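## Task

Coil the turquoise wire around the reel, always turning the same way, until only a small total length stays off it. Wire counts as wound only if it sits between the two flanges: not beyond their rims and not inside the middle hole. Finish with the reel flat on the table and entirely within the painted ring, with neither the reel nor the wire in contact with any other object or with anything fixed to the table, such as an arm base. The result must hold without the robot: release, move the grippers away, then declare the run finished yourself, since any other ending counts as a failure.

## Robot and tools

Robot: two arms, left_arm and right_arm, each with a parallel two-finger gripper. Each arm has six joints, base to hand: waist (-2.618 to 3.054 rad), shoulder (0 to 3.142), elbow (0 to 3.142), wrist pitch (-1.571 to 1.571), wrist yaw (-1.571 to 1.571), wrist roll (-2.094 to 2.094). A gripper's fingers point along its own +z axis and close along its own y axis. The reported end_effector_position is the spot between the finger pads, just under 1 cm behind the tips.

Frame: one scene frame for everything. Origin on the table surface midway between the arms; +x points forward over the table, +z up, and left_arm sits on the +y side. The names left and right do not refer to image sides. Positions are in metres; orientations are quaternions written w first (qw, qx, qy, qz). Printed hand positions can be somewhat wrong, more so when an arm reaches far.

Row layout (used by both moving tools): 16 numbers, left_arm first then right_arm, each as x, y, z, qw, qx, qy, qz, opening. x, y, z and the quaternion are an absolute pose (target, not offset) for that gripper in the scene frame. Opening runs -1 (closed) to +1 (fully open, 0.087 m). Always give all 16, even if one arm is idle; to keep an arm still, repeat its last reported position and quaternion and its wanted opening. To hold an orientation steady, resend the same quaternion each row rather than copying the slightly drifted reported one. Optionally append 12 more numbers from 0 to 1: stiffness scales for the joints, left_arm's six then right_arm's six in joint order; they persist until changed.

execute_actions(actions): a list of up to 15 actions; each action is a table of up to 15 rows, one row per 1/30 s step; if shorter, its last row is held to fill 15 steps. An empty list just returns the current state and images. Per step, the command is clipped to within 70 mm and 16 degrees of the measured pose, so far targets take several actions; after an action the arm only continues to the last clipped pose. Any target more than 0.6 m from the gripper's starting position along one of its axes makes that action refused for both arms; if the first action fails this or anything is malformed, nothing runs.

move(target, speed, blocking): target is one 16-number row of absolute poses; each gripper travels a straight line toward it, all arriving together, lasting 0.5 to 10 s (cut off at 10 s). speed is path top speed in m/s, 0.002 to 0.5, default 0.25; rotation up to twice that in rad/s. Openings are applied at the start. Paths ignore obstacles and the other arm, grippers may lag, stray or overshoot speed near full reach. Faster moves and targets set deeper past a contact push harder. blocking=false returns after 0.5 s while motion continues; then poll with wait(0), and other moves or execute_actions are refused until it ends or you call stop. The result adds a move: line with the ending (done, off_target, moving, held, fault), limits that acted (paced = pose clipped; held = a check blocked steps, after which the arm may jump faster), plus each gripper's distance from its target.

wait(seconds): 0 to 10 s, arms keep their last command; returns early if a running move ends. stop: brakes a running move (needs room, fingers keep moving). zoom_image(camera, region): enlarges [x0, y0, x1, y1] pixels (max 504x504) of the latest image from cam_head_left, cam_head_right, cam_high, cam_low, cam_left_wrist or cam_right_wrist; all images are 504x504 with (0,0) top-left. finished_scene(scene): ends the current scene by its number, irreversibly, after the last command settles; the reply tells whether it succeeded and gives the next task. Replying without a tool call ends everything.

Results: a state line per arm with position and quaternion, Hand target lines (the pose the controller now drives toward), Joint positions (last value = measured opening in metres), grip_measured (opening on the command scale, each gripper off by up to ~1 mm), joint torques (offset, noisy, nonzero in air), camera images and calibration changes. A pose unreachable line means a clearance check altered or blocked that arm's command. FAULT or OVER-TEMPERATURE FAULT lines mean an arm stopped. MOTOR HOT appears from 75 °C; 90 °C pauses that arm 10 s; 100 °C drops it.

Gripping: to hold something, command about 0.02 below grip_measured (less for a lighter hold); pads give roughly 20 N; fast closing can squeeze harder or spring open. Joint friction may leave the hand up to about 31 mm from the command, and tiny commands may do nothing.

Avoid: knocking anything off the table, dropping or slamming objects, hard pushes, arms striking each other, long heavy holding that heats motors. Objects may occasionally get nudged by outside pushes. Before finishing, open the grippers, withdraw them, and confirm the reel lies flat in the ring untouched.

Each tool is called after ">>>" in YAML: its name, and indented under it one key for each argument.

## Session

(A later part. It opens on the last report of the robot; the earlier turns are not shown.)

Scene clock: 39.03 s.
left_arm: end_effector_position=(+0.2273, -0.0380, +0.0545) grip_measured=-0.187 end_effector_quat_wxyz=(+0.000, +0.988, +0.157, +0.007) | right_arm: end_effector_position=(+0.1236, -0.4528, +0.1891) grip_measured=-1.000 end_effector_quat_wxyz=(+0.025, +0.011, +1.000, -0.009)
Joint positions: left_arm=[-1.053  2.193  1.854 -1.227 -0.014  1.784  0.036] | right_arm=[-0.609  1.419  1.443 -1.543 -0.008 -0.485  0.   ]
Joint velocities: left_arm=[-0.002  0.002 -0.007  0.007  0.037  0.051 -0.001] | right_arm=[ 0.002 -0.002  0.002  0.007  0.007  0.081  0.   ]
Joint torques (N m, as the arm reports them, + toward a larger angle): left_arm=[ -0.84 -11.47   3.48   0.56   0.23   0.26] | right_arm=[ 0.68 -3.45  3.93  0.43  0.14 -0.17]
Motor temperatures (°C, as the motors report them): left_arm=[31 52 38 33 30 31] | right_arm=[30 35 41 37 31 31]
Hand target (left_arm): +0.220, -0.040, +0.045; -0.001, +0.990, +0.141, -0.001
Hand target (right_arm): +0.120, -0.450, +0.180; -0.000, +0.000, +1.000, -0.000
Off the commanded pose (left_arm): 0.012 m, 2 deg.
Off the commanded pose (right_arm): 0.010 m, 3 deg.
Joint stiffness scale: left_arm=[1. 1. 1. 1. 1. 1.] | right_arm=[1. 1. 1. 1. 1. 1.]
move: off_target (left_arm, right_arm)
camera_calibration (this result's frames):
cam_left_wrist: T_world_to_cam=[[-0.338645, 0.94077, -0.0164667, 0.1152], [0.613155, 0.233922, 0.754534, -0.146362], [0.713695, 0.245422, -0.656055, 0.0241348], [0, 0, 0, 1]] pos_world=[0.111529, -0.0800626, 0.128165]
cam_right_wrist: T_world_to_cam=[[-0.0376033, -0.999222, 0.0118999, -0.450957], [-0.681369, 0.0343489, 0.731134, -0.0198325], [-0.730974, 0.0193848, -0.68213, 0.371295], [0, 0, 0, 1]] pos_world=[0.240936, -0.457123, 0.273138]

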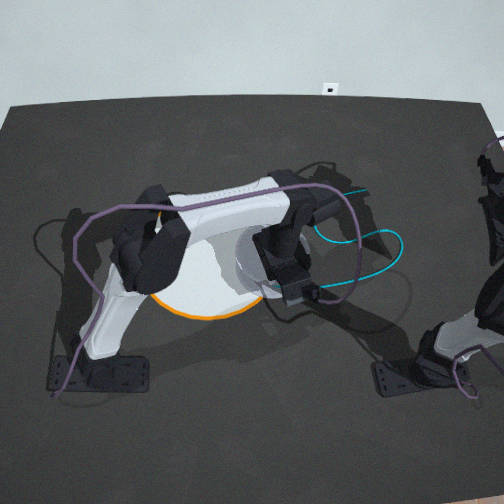

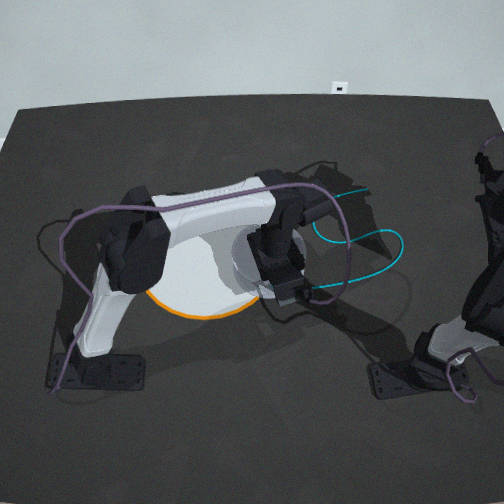

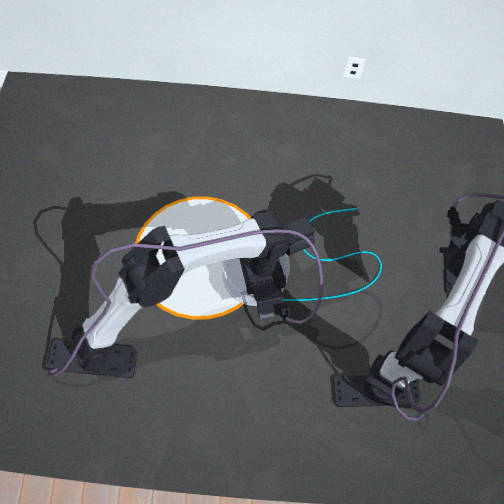

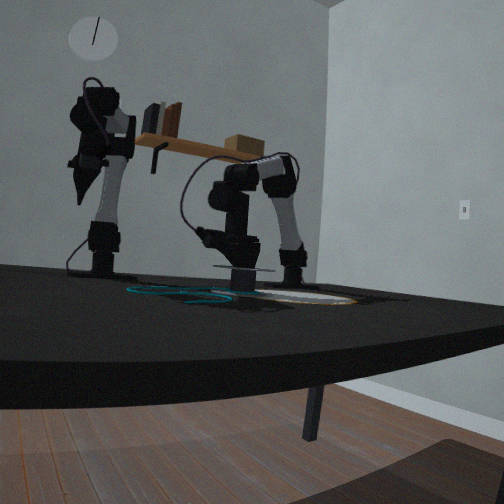

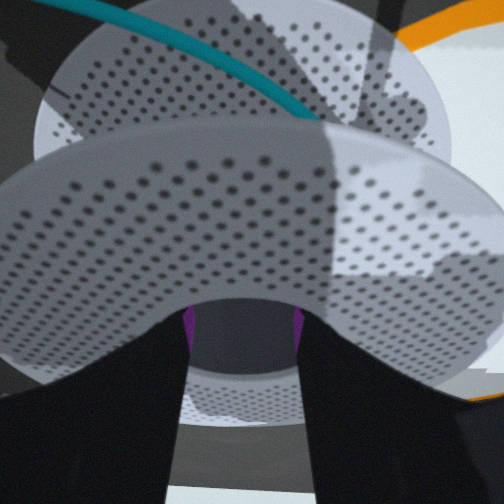

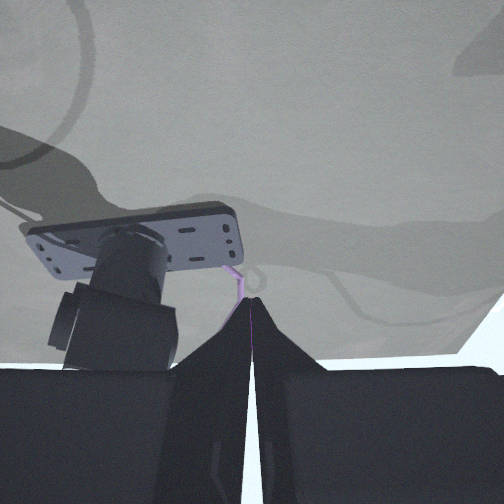

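>>> execute_actions:
  actions:
    - [[0.225,-0.038,0.05,0,-0.99,-0.141,0,-1,0.12,-0.45,0.18,0,0,-1,0,-1]]
    - [[0.225,-0.038,0.05,0,-0.882,-0.472,0,-1,0.12,-0.45,0.18,0,0,-1,0,-1]]
    - [[0.225,-0.038,0.05,0,-0.666,-0.746,0,-1,0.12,-0.45,0.18,0,0,-1,0,-1]]
    - [[0.225,-0.038,0.05,0,-0.37,-0.929,0,-1,0.12,-0.45,0.18,0,0,-1,0,-1]]
    - [[0.225,-0.038,0.05,0,-0.029,-1,0,-1,0.12,-0.45,0.18,0,0,-1,0,-1]]
    - [[0.225,-0.038,0.05,0,0.315,-0.949,0,-1,0.12,-0.45,0.18,0,0,-1,0,-1]]
    - [[0.225,-0.038,0.045,0,0.54,-0.841,0,-1,0.12,-0.45,0.18,0,0,-1,0,-1]]
    - [[0.225,-0.038,0.04,0,0.54,-0.841,0,0.3,0.12,-0.45,0.18,0,0,-1,0,-1]]

>>> move:
  target: [0.22,-0.03,0.045,0,-0.461,-0.887,0,0.3,0.12,-0.45,0.18,0,0,-1,0,-1]
  speed: 0.4

>>> move:
  target: [0.22,-0.03,0.045,0,-0.999,-0.042,0,0.3,0.12,-0.45,0.18,0,0,-1,0,-1]
  speed: 0.4

Scene clock: 53.23 s.
left_arm: end_effector_position=(+0.2292, -0.0414, +0.0556) grip_measured=-0.163 end_effector_quat_wxyz=(-0.005, -0.535, +0.845, -0.013) | right_arm: end_effector_position=(+0.1236, -0.4528, +0.1891) grip_measured=-1.000 end_effector_quat_wxyz=(+0.025, +0.011, +1.000, -0.009)
Joint positions: left_arm=[-0.863  2.156  1.799 -1.188  0.013 -1.983  0.037] | right_arm=[-0.609  1.419  1.443 -1.543 -0.008 -0.485  0.   ]
Joint velocities: left_arm=[-0.012  0.002 -0.002 -0.007 -0.007 -0.022 -0.001] | right_arm=[ 0.017 -0.002  0.002  0.022  0.007 -0.022  0.   ]
Joint torques (N m, as the arm reports them, + toward a larger angle): left_arm=[ -0.71 -10.4    3.11   0.58  -0.21  -0.08] | right_arm=[ 0.63 -3.48  3.75  0.41  0.09 -0.12]
Motor temperatures (°C, as the motors report them): left_arm=[31 55 37 33 30 31] | right_arm=[30 35 40 36 31 31]
Hand target (left_arm): +0.225, -0.038, +0.040; -0.000, -0.540, +0.842, +0.001
Hand target (right_arm): +0.120, -0.450, +0.180; -0.000, +0.000, +1.000, -0.000
Off the commanded pose (left_arm): 0.016 m, 2 deg.
Off the commanded pose (right_arm): 0.010 m, 3 deg.
Joint stiffness scale: left_arm=[1. 1. 1. 1. 1. 1.] | right_arm=[1. 1. 1. 1. 1. 1.]
camera_calibration (this result's frames):
cam_left_wrist: T_world_to_cam=[[0.916998, -0.398873, 0.0038248, -0.225284], [-0.262024, -0.595102, 0.759734, 0.0184377], [-0.300761, -0.697677, -0.650222, 0.21746], [0, 0, 0, 1]] pos_world=[0.27682, 0.0728298, 0.128252]
cam_right_wrist: T_world_to_cam=[[-0.0376033, -0.999222, 0.0118999, -0.450957], [-0.681369, 0.0343489, 0.731134, -0.0198325], [-0.730974, 0.0193848, -0.68213, 0.371295], [0, 0, 0, 1]] pos_world=[0.240936, -0.457123, 0.273138]

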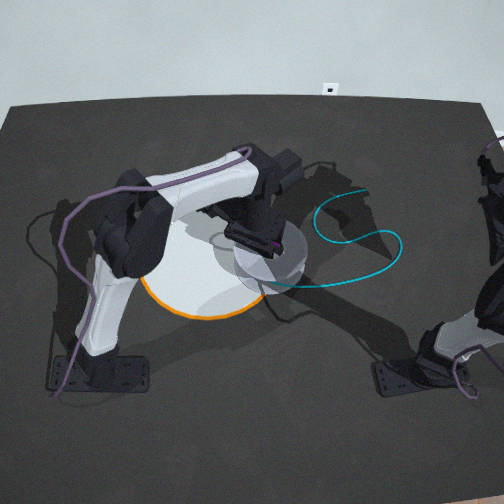

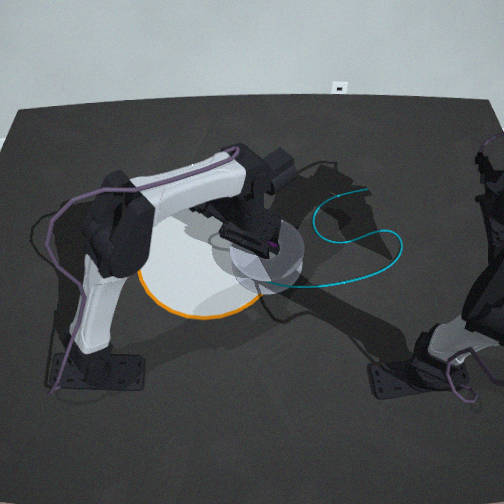

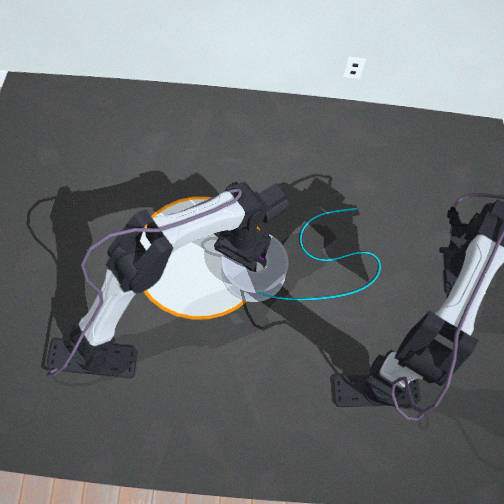

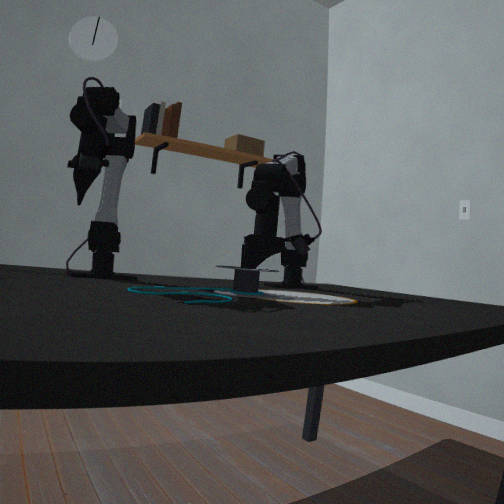

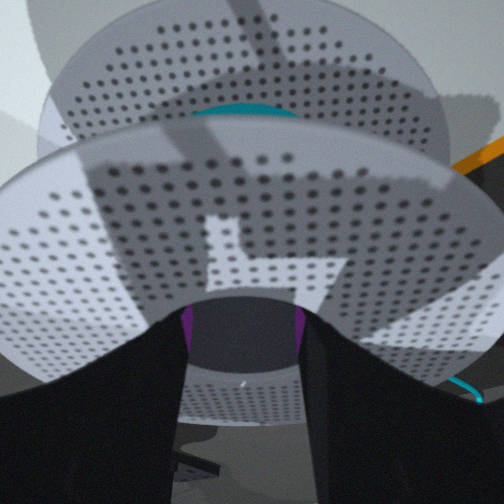

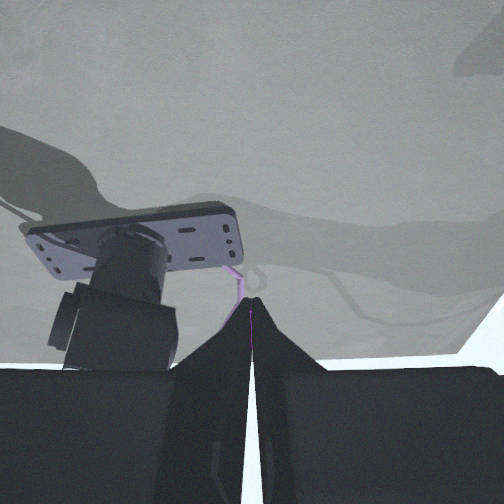

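Scene clock: 56.50 s.
left_arm: end_effector_position=(+0.2192, -0.0269, +0.0555) grip_measured=-0.163 end_effector_quat_wxyz=(+0.006, +0.448, +0.894, -0.007) | right_arm: end_effector_position=(+0.1236, -0.4528, +0.1891) grip_measured=-1.000 end_effector_quat_wxyz=(+0.025, +0.011, +1.000, -0.009)
Joint positions: left_arm=[-0.95   2.367  2.157 -1.344  0.006 -0.011  0.037] | right_arm=[-0.609  1.419  1.443 -1.543 -0.008 -0.485  0.   ]
Joint velocities: left_arm=[-0.017  0.002 -0.002 -0.022  0.007 -0.037  0.   ] | right_arm=[-0.007 -0.012 -0.012  0.037 -0.066 -0.022  0.   ]
Joint torques (N m, as the arm reports them, + toward a larger angle): left_arm=[ -0.6  -10.23   6.85   0.5   -0.03   0.29] | right_arm=[ 0.75 -3.59  3.87  0.47  0.1  -0.12]
Motor temperatures (°C, as the motors report them): left_arm=[31 56 38 33 30 31] | right_arm=[30 35 40 36 31 31]
Hand target (left_arm): +0.219, -0.030, +0.044; +0.000, +0.461, +0.888, -0.000
Hand target (right_arm): +0.120, -0.450, +0.180; -0.000, +0.000, +1.000, -0.000
Off the commanded pose (left_arm): 0.011 m, 2 deg.
Off the commanded pose (right_arm): 0.010 m, 3 deg.
Joint stiffness scale: left_arm=[1. 1. 1. 1. 1. 1.] | right_arm=[1. 1. 1. 1. 1. 1.]
move: off_target (left_arm, right_arm)
camera_calibration (this result's frames):
cam_left_wrist: T_world_to_cam=[[-0.782504, -0.622613, -0.00637935, 0.156711], [-0.426685, 0.528743, 0.733738, 0.0922295], [-0.453462, 0.576874, -0.679403, 0.293849], [0, 0, 0, 1]] pos_world=[0.295229, -0.120709, 0.132969]
cam_right_wrist: T_world_to_cam=[[-0.0376033, -0.999222, 0.0118999, -0.450957], [-0.681369, 0.0343489, 0.731134, -0.0198325], [-0.730974, 0.0193848, -0.68213, 0.371295], [0, 0, 0, 1]] pos_world=[0.240936, -0.457123, 0.273138]

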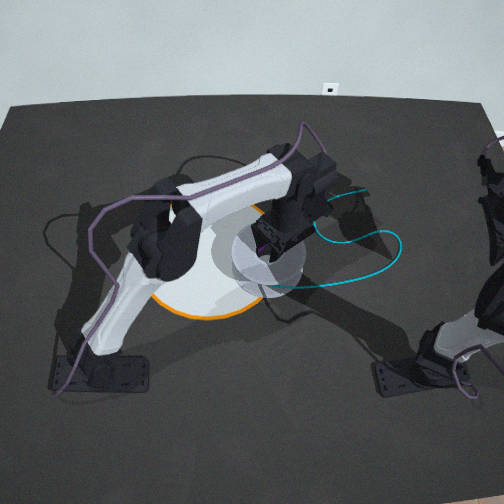

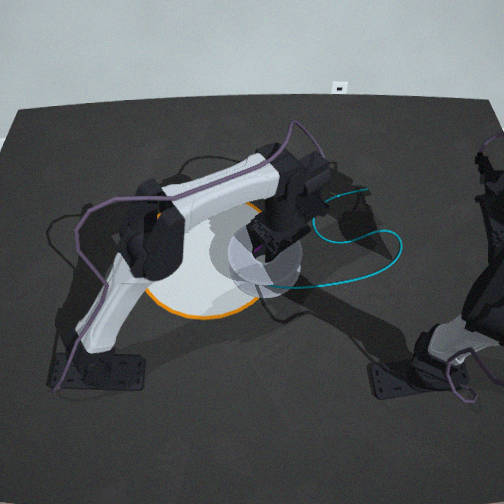

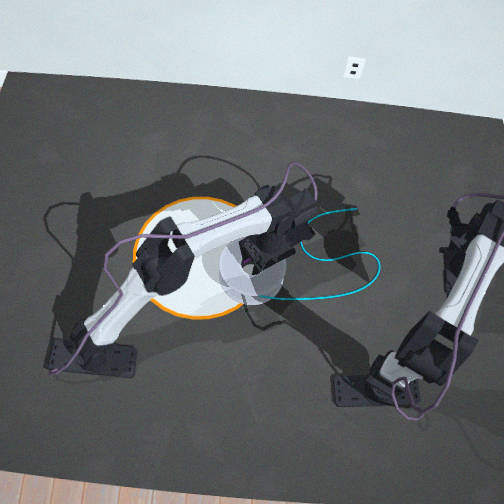

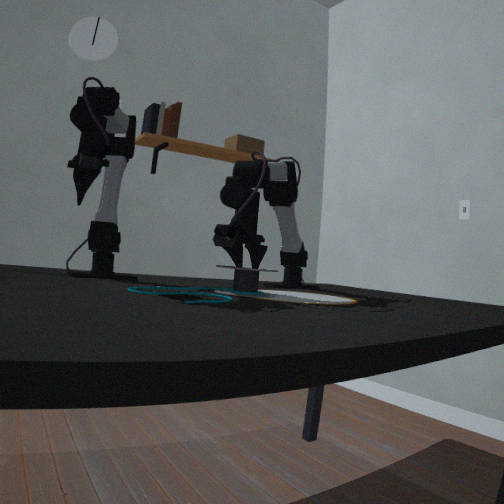

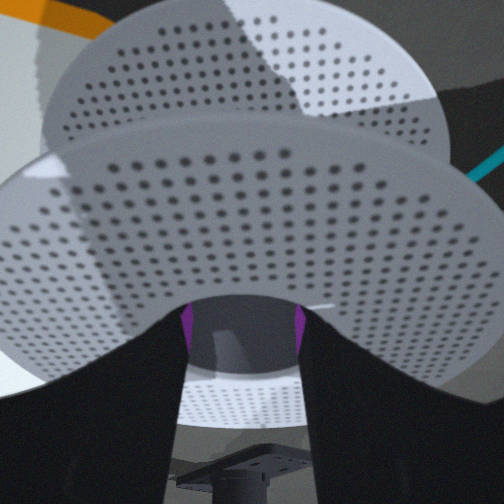

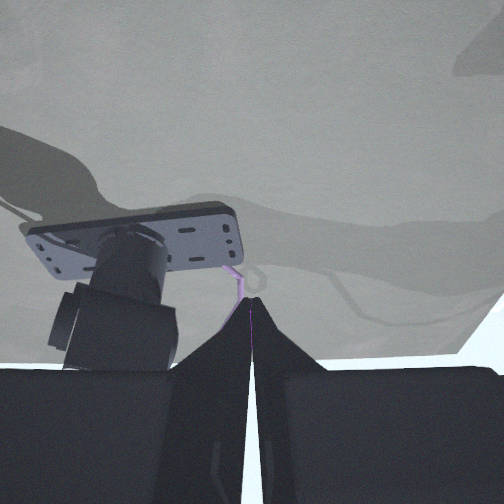

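Scene clock: 59.83 s.
left_arm: end_effector_position=(+0.2248, -0.0338, +0.0555) grip_measured=-0.164 end_effector_quat_wxyz=(+0.006, +0.999, +0.052, +0.008) | right_arm: end_effector_position=(+0.1236, -0.4528, +0.1891) grip_measured=-1.000 end_effector_quat_wxyz=(+0.025, +0.011, +1.000, -0.009)
Joint positions: left_arm=[-1.044  2.124  1.749 -1.178 -0.009  2.002  0.037] | right_arm=[-0.609  1.419  1.443 -1.543 -0.008 -0.485  0.   ]
Joint velocities: left_arm=[-0.007 -0.007 -0.002  0.022  0.037 -0.051 -0.001] | right_arm=[ 0.002 -0.017 -0.007  0.007  0.022 -0.022  0.   ]
Joint torques (N m, as the arm reports them, + toward a larger angle): left_arm=[  0.   -10.98   3.23   0.49   0.18   0.25] | right_arm=[ 0.68 -3.54  3.77  0.4   0.09 -0.13]
Motor temperatures (°C, as the motors report them): left_arm=[31 57 38 33 30 31] | right_arm=[30 35 40 36 31 31]
Hand target (left_arm): +0.220, -0.030, +0.046; -0.000, +0.999, +0.042, -0.000
Hand target (right_arm): +0.120, -0.450, +0.180; -0.000, +0.000, +1.000, -0.000
Off the commanded pose (left_arm): 0.012 m, 2 deg.
Off the commanded pose (right_arm): 0.010 m, 3 deg.
Joint stiffness scale: left_arm=[1. 1. 1. 1. 1. 1.] | right_arm=[1. 1. 1. 1. 1. 1.]
move: off_target (left_arm, right_arm)
camera_calibration (this result's frames):
cam_left_wrist: T_world_to_cam=[[-0.134826, 0.990522, -0.0262481, 0.0668744], [0.646788, 0.108045, 0.754978, -0.158358], [0.750658, 0.0848138, -0.655225, 0.0117345], [0, 0, 0, 1]] pos_world=[0.102632, -0.050126, 0.129001]
cam_right_wrist: T_world_to_cam=[[-0.0376033, -0.999222, 0.0118999, -0.450957], [-0.681369, 0.0343489, 0.731134, -0.0198325], [-0.730974, 0.0193848, -0.68213, 0.371295], [0, 0, 0, 1]] pos_world=[0.240936, -0.457123, 0.273138]

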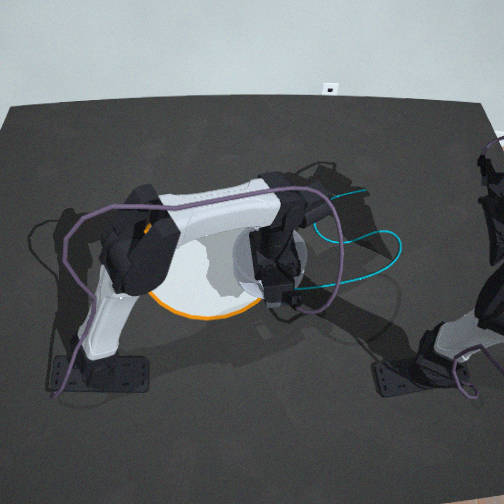

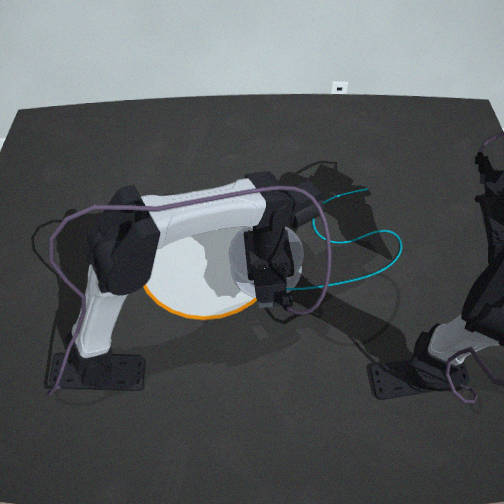

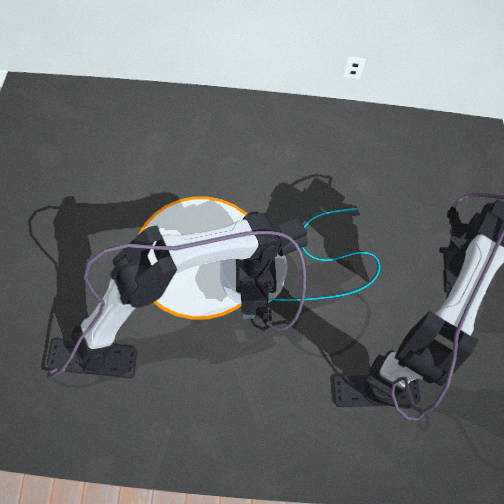

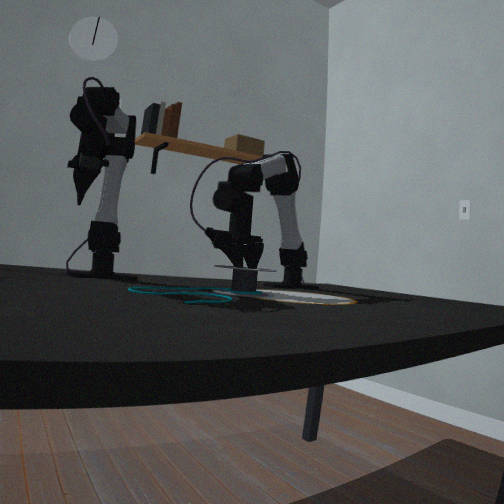

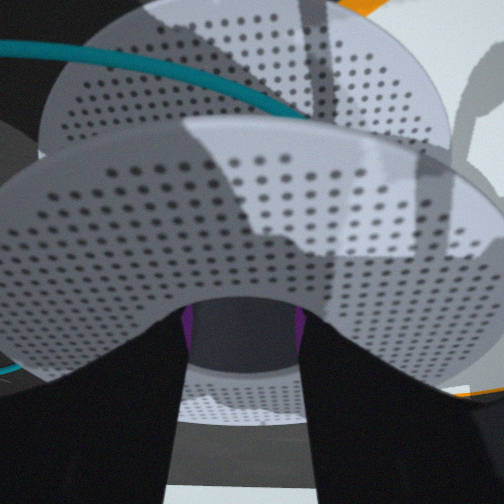

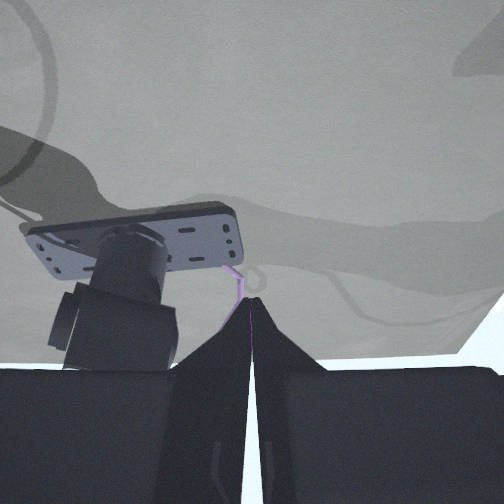

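>>> execute_actions:
  actions:
    - [[0.225,-0.034,0.05,0,-0.99,-0.141,0,-1,0.17,-0.33,0.12,0,-0.37,-0.929,0,1]]
    - [[0.225,-0.034,0.05,0,-0.882,-0.472,0,-1,0.205,-0.24,0.08,0,-0.651,-0.759,0,1]]
    - [[0.225,-0.034,0.05,0,-0.666,-0.746,0,-1,0.205,-0.24,0.04,0,-0.651,-0.759,0,1]]
    - [[0.225,-0.034,0.05,0,-0.37,-0.929,0,-1,0.205,-0.24,0.04,0,-0.651,-0.759,0,1]]
    - [[0.225,-0.034,0.05,0,-0.029,-1,0,-1,0.205,-0.24,0.04,0,-0.651,-0.759,0,1]]
    - [[0.225,-0.034,0.05,0,0.315,-0.949,0,-1,0.205,-0.24,0.04,0,-0.651,-0.759,0,1]]
    - [[0.225,-0.034,0.045,0,0.54,-0.841,0,-1,0.205,-0.24,0.04,0,-0.651,-0.759,0,1]]
    - [[0.225,-0.034,0.04,0,0.54,-0.841,0,0.3,0.205,-0.24,0.04,0,-0.651,-0.759,0,1]]

Scene clock: 76.07 s.
left_arm: end_effector_position=(+0.2289, -0.0370, +0.0550) grip_measured=-0.172 end_effector_quat_wxyz=(-0.005, -0.535, +0.845, -0.012) | right_arm: end_effector_position=(+0.2085, -0.2405, +0.0423) grip_measured=+0.995 end_effector_quat_wxyz=(-0.005, +0.652, +0.758, +0.002)
Joint positions: left_arm=[-0.857  2.144  1.778 -1.183  0.013 -1.977  0.036] | right_arm=[ 0.114  1.598  1.01  -0.986 -0.011  1.639  0.087]
Joint velocities: left_arm=[-0.002 -0.002  0.007 -0.066 -0.007 -0.051  0.   ] | right_arm=[-0.002 -0.007  0.012  0.022 -0.022 -0.051 -0.   ]
Joint torques (N m, as the arm reports them, + toward a larger angle): left_arm=[ -0.64 -10.38   3.14   0.59  -0.2   -0.09] | right_arm=[ 0.53 -7.44  4.24  0.34  0.25  0.14]
Motor temperatures (°C, as the motors report them): left_arm=[31 59 38 33 30 31] | right_arm=[30 35 40 36 31 31]
Hand target (left_arm): +0.225, -0.034, +0.040; +0.000, -0.540, +0.842, +0.001
Hand target (right_arm): +0.205, -0.240, +0.040; -0.000, +0.651, +0.759, +0.000
Off the commanded pose (left_arm): 0.016 m, 2 deg.
Off the commanded pose (right_arm): 0.004 m, 1 deg.
Joint stiffness scale: left_arm=[1. 1. 1. 1. 1. 1.] | right_arm=[1. 1. 1. 1. 1. 1.]
camera_calibration (this result's frames):
cam_left_wrist: T_world_to_cam=[[0.917001, -0.398884, 0.00104283, -0.22306], [-0.260411, -0.596678, 0.759053, 0.0210435], [-0.302152, -0.696324, -0.651028, 0.220463], [0, 0, 0, 1]] pos_world=[0.276639, 0.0770951, 0.127787]
cam_right_wrist: T_world_to_cam=[[-0.991204, -0.132338, -0.000447026, 0.17402], [-0.0846743, 0.6316, 0.770656, 0.155653], [-0.101705, 0.763916, -0.637251, 0.375076], [0, 0, 0, 1]] pos_world=[0.223816, -0.361808, 0.11914]

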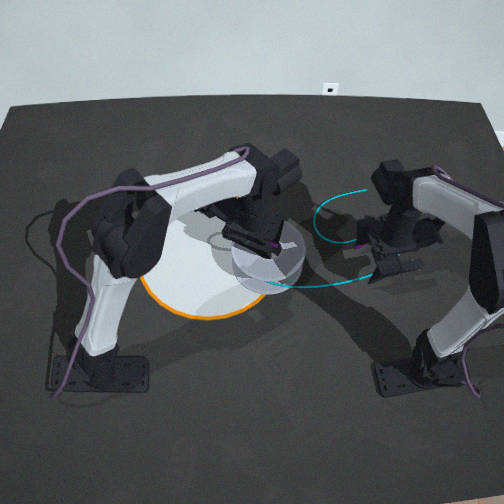

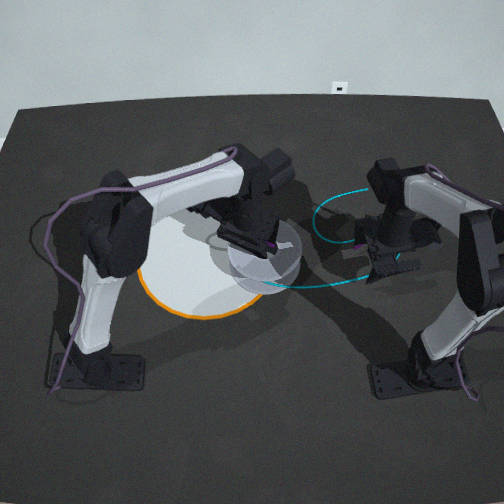

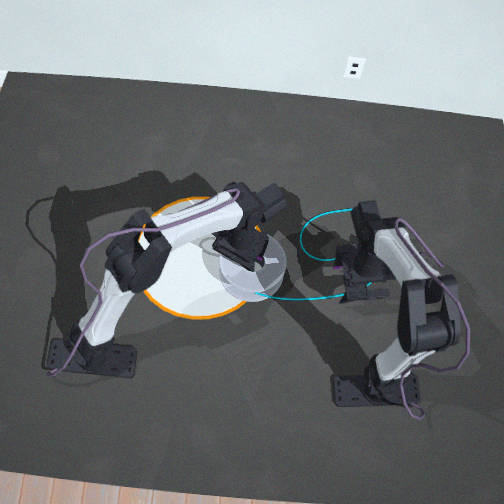

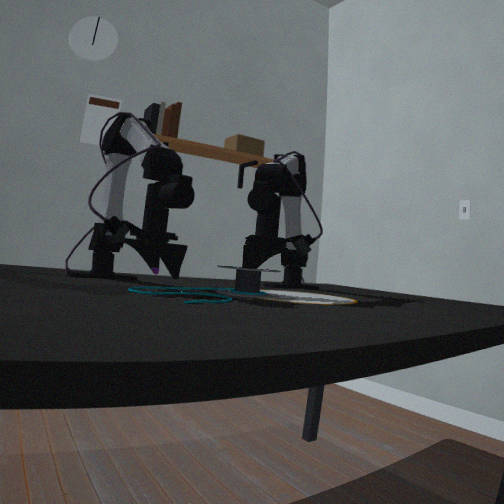

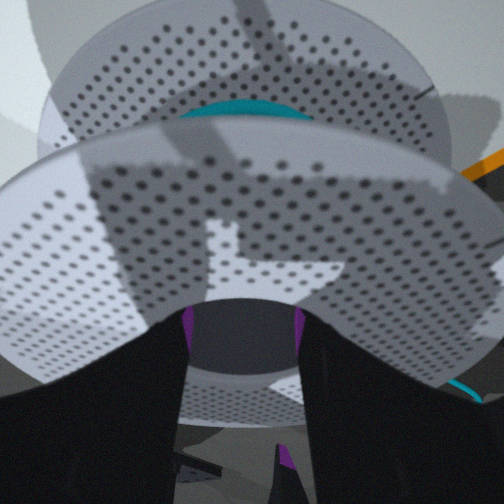

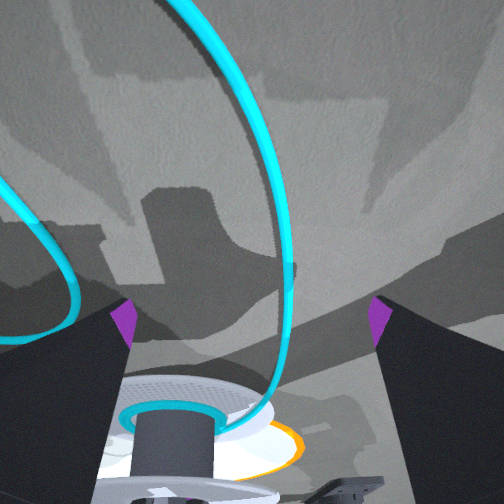

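>>> execute_actions:
  actions:
    - [[0.225,-0.034,0.045,0,0.54,-0.841,0,0.3,0.193,-0.24,-0.004,0,-0.651,-0.759,0,0.2]]
    - [[0.225,-0.034,0.045,0,0.54,-0.841,0,0.3,0.193,-0.24,-0.004,0,-0.651,-0.759,0,-0.5]]
    - [[0.225,-0.034,0.045,0,0.54,-0.841,0,0.3,0.193,-0.24,-0.004,0,-0.651,-0.759,0,-1]]

>>> move:
  target: [0.225,0.15,0.045,0,-0.178,-0.984,0,0.3,0.185,-0.01,0.005,0,-0.505,-0.863,0,-1]
  speed: 0.2

Scene clock: 84.47 s.
left_arm: end_effector_position=(+0.2287, -0.0368, +0.0550) grip_measured=-0.172 end_effector_quat_wxyz=(-0.005, -0.535, +0.844, -0.011) | right_arm: end_effector_position=(+0.2030, -0.2394, +0.0111) grip_measured=-0.935 end_effector_quat_wxyz=(+0.007, +0.654, +0.756, +0.017)
Joint positions: left_arm=[-0.857  2.144  1.778 -1.184  0.013 -1.977  0.036] | right_arm=[ 0.124  1.594  0.869 -0.81  -0.009  1.653  0.003]
Joint velocities: left_arm=[-0.002 -0.007 -0.002  0.007 -0.022 -0.022  0.   ] | right_arm=[ 0.002 -0.012 -0.017 -0.007 -0.007  0.007  0.   ]
Joint torques (N m, as the arm reports them, + toward a larger angle): left_arm=[ -0.66 -10.62   4.11   0.43  -0.18  -0.09] | right_arm=[ 0.54 -4.35  2.69  0.55  0.17  0.07]
Motor temperatures (°C, as the motors report them): left_arm=[31 59 37 33 30 31] | right_arm=[30 36 40 36 31 31]
Hand target (left_arm): +0.225, -0.034, +0.045; +0.000, -0.540, +0.842, +0.000
Hand target (right_arm): +0.193, -0.240, -0.003; -0.000, +0.651, +0.759, -0.000
Off the commanded pose (left_arm): 0.011 m, 2 deg.
Off the commanded pose (right_arm): 0.018 m, 2 deg.
Joint stiffness scale: left_arm=[1. 1. 1. 1. 1. 1.] | right_arm=[1. 1. 1. 1. 1. 1.]
camera_calibration (this result's frames):
cam_left_wrist: T_world_to_cam=[[0.917153, -0.398534, 0.000343397, -0.222887], [-0.259792, -0.59721, 0.758847, 0.020958], [-0.302221, -0.696068, -0.651269, 0.220552], [0, 0, 0, 1]] pos_world=[0.276522, 0.0772071, 0.127811]
cam_right_wrist: T_world_to_cam=[[-0.990999, -0.128011, -0.0391649, 0.170066], [-0.111405, 0.626411, 0.771491, 0.182721], [-0.0742258, 0.76891, -0.635034, 0.349353], [0, 0, 0, 1]] pos_world=[0.214822, -0.36131, 0.0875437]

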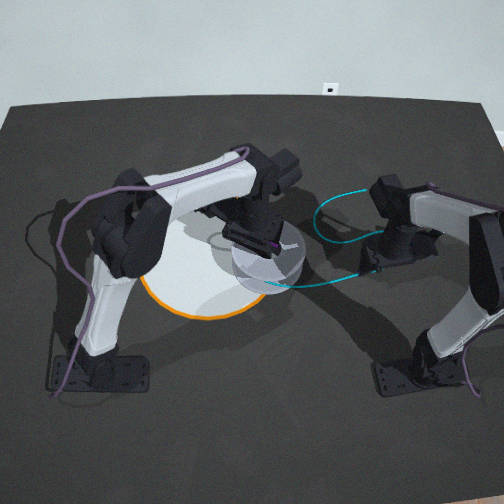

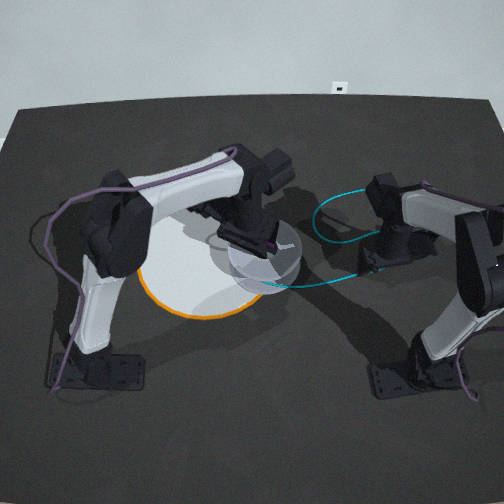

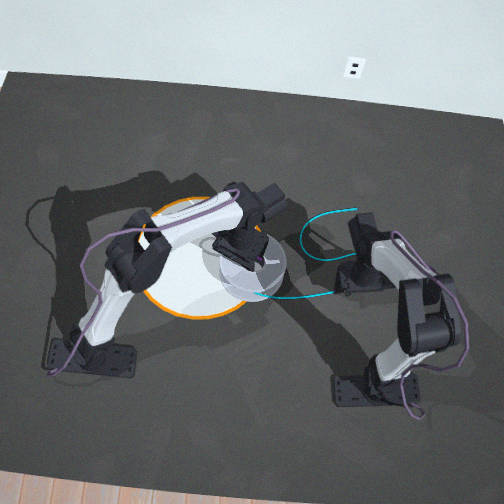

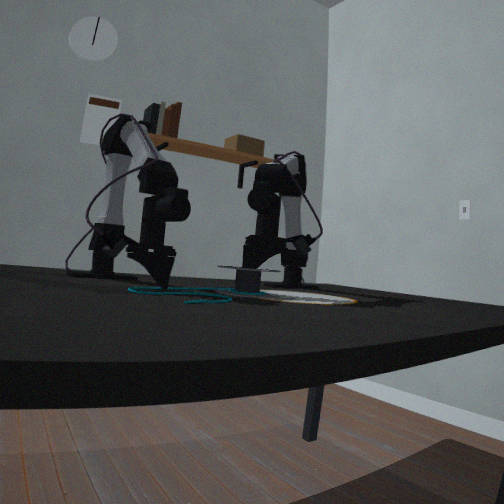

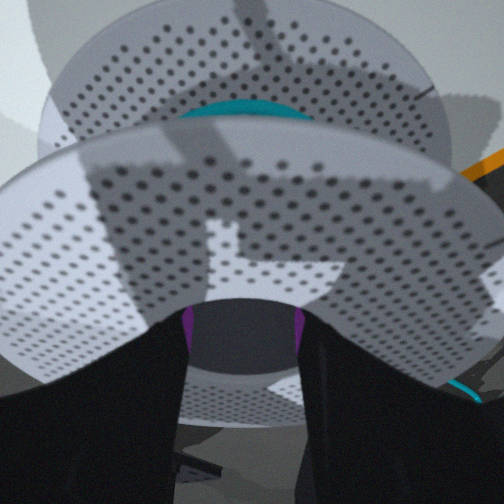

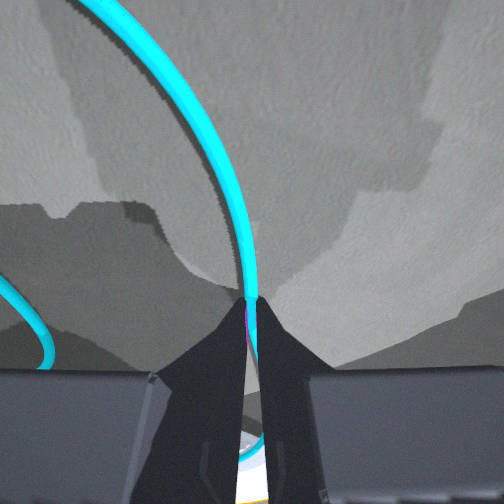

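Scene clock: 88.73 s.
left_arm: end_effector_position=(+0.2239, +0.1416, +0.0540) grip_measured=-0.172 end_effector_quat_wxyz=(+0.001, +0.174, +0.985, -0.006) | right_arm: end_effector_position=(+0.1869, -0.0173, +0.0130) grip_measured=-0.935 end_effector_quat_wxyz=(-0.000, +0.509, +0.861, -0.001)
Joint positions: left_arm=[-0.578  1.885  1.401 -1.081  0.01  -0.219  0.036] | right_arm=[ 0.752  2.054  1.471 -0.99   0.     1.922  0.003]
Joint velocities: left_arm=[ 0.007  0.017 -0.007  0.007 -0.007  0.007  0.   ] | right_arm=[ 0.002 -0.002  0.002  0.022 -0.051 -0.007 -0.   ]
Joint torques (N m, as the arm reports them, + toward a larger angle): left_arm=[ 1.24 -9.12  3.21  0.75 -0.11  0.3 ] | right_arm=[ 0.83 -8.12  6.65  0.35 -0.02  0.05]
Motor temperatures (°C, as the motors report them): left_arm=[31 59 37 33 30 31] | right_arm=[30 36 41 36 31 31]
Hand target (left_arm): +0.224, +0.150, +0.045; +0.000, +0.178, +0.984, +0.000
Hand target (right_arm): +0.183, -0.007, +0.005; -0.010, +0.505, +0.863, -0.001
Off the commanded pose (left_arm): 0.012 m, 1 deg.
Off the commanded pose (right_arm): 0.011 m, 1 deg.
Joint stiffness scale: left_arm=[1. 1. 1. 1. 1. 1.] | right_arm=[1. 1. 1. 1. 1. 1.]
move: off_target (left_arm, right_arm)
camera_calibration (this result's frames):
cam_left_wrist: T_world_to_cam=[[-0.313956, -0.949435, -0.00221676, 0.206486], [-0.635914, 0.208547, 0.743049, 0.0979559], [-0.705014, 0.234694, -0.669233, 0.302019], [0, 0, 0, 1]] pos_world=[0.340047, 0.104735, 0.129793]
cam_right_wrist: T_world_to_cam=[[-0.883841, -0.467782, -0.0022788, 0.156235], [-0.30365, 0.570006, 0.763473, 0.0754173], [-0.35584, 0.67548, -0.645836, 0.229754], [0, 0, 0, 1]] pos_world=[0.242743, -0.125099, 0.0911604]

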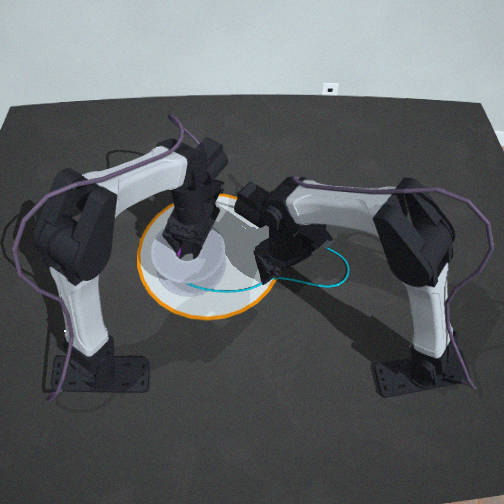

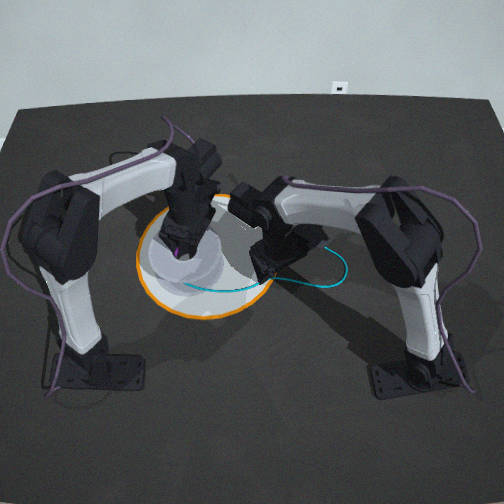

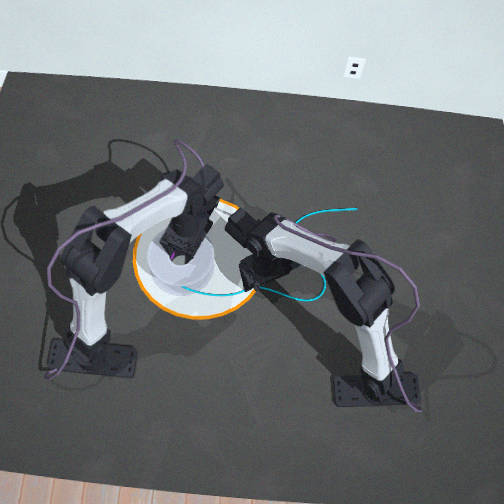

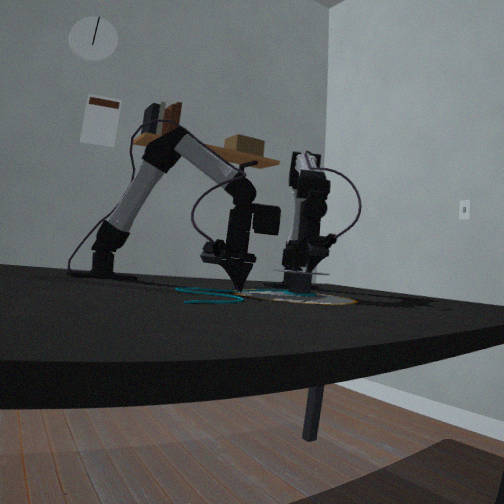

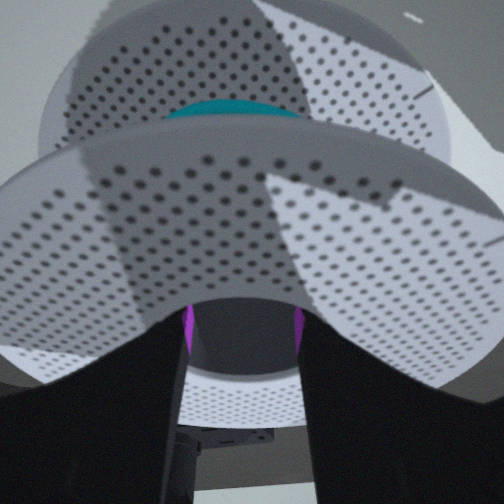

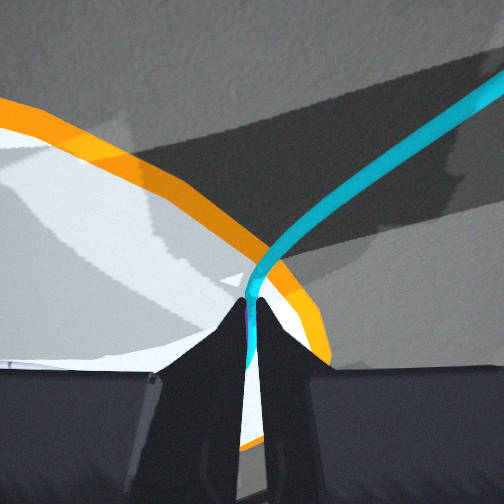

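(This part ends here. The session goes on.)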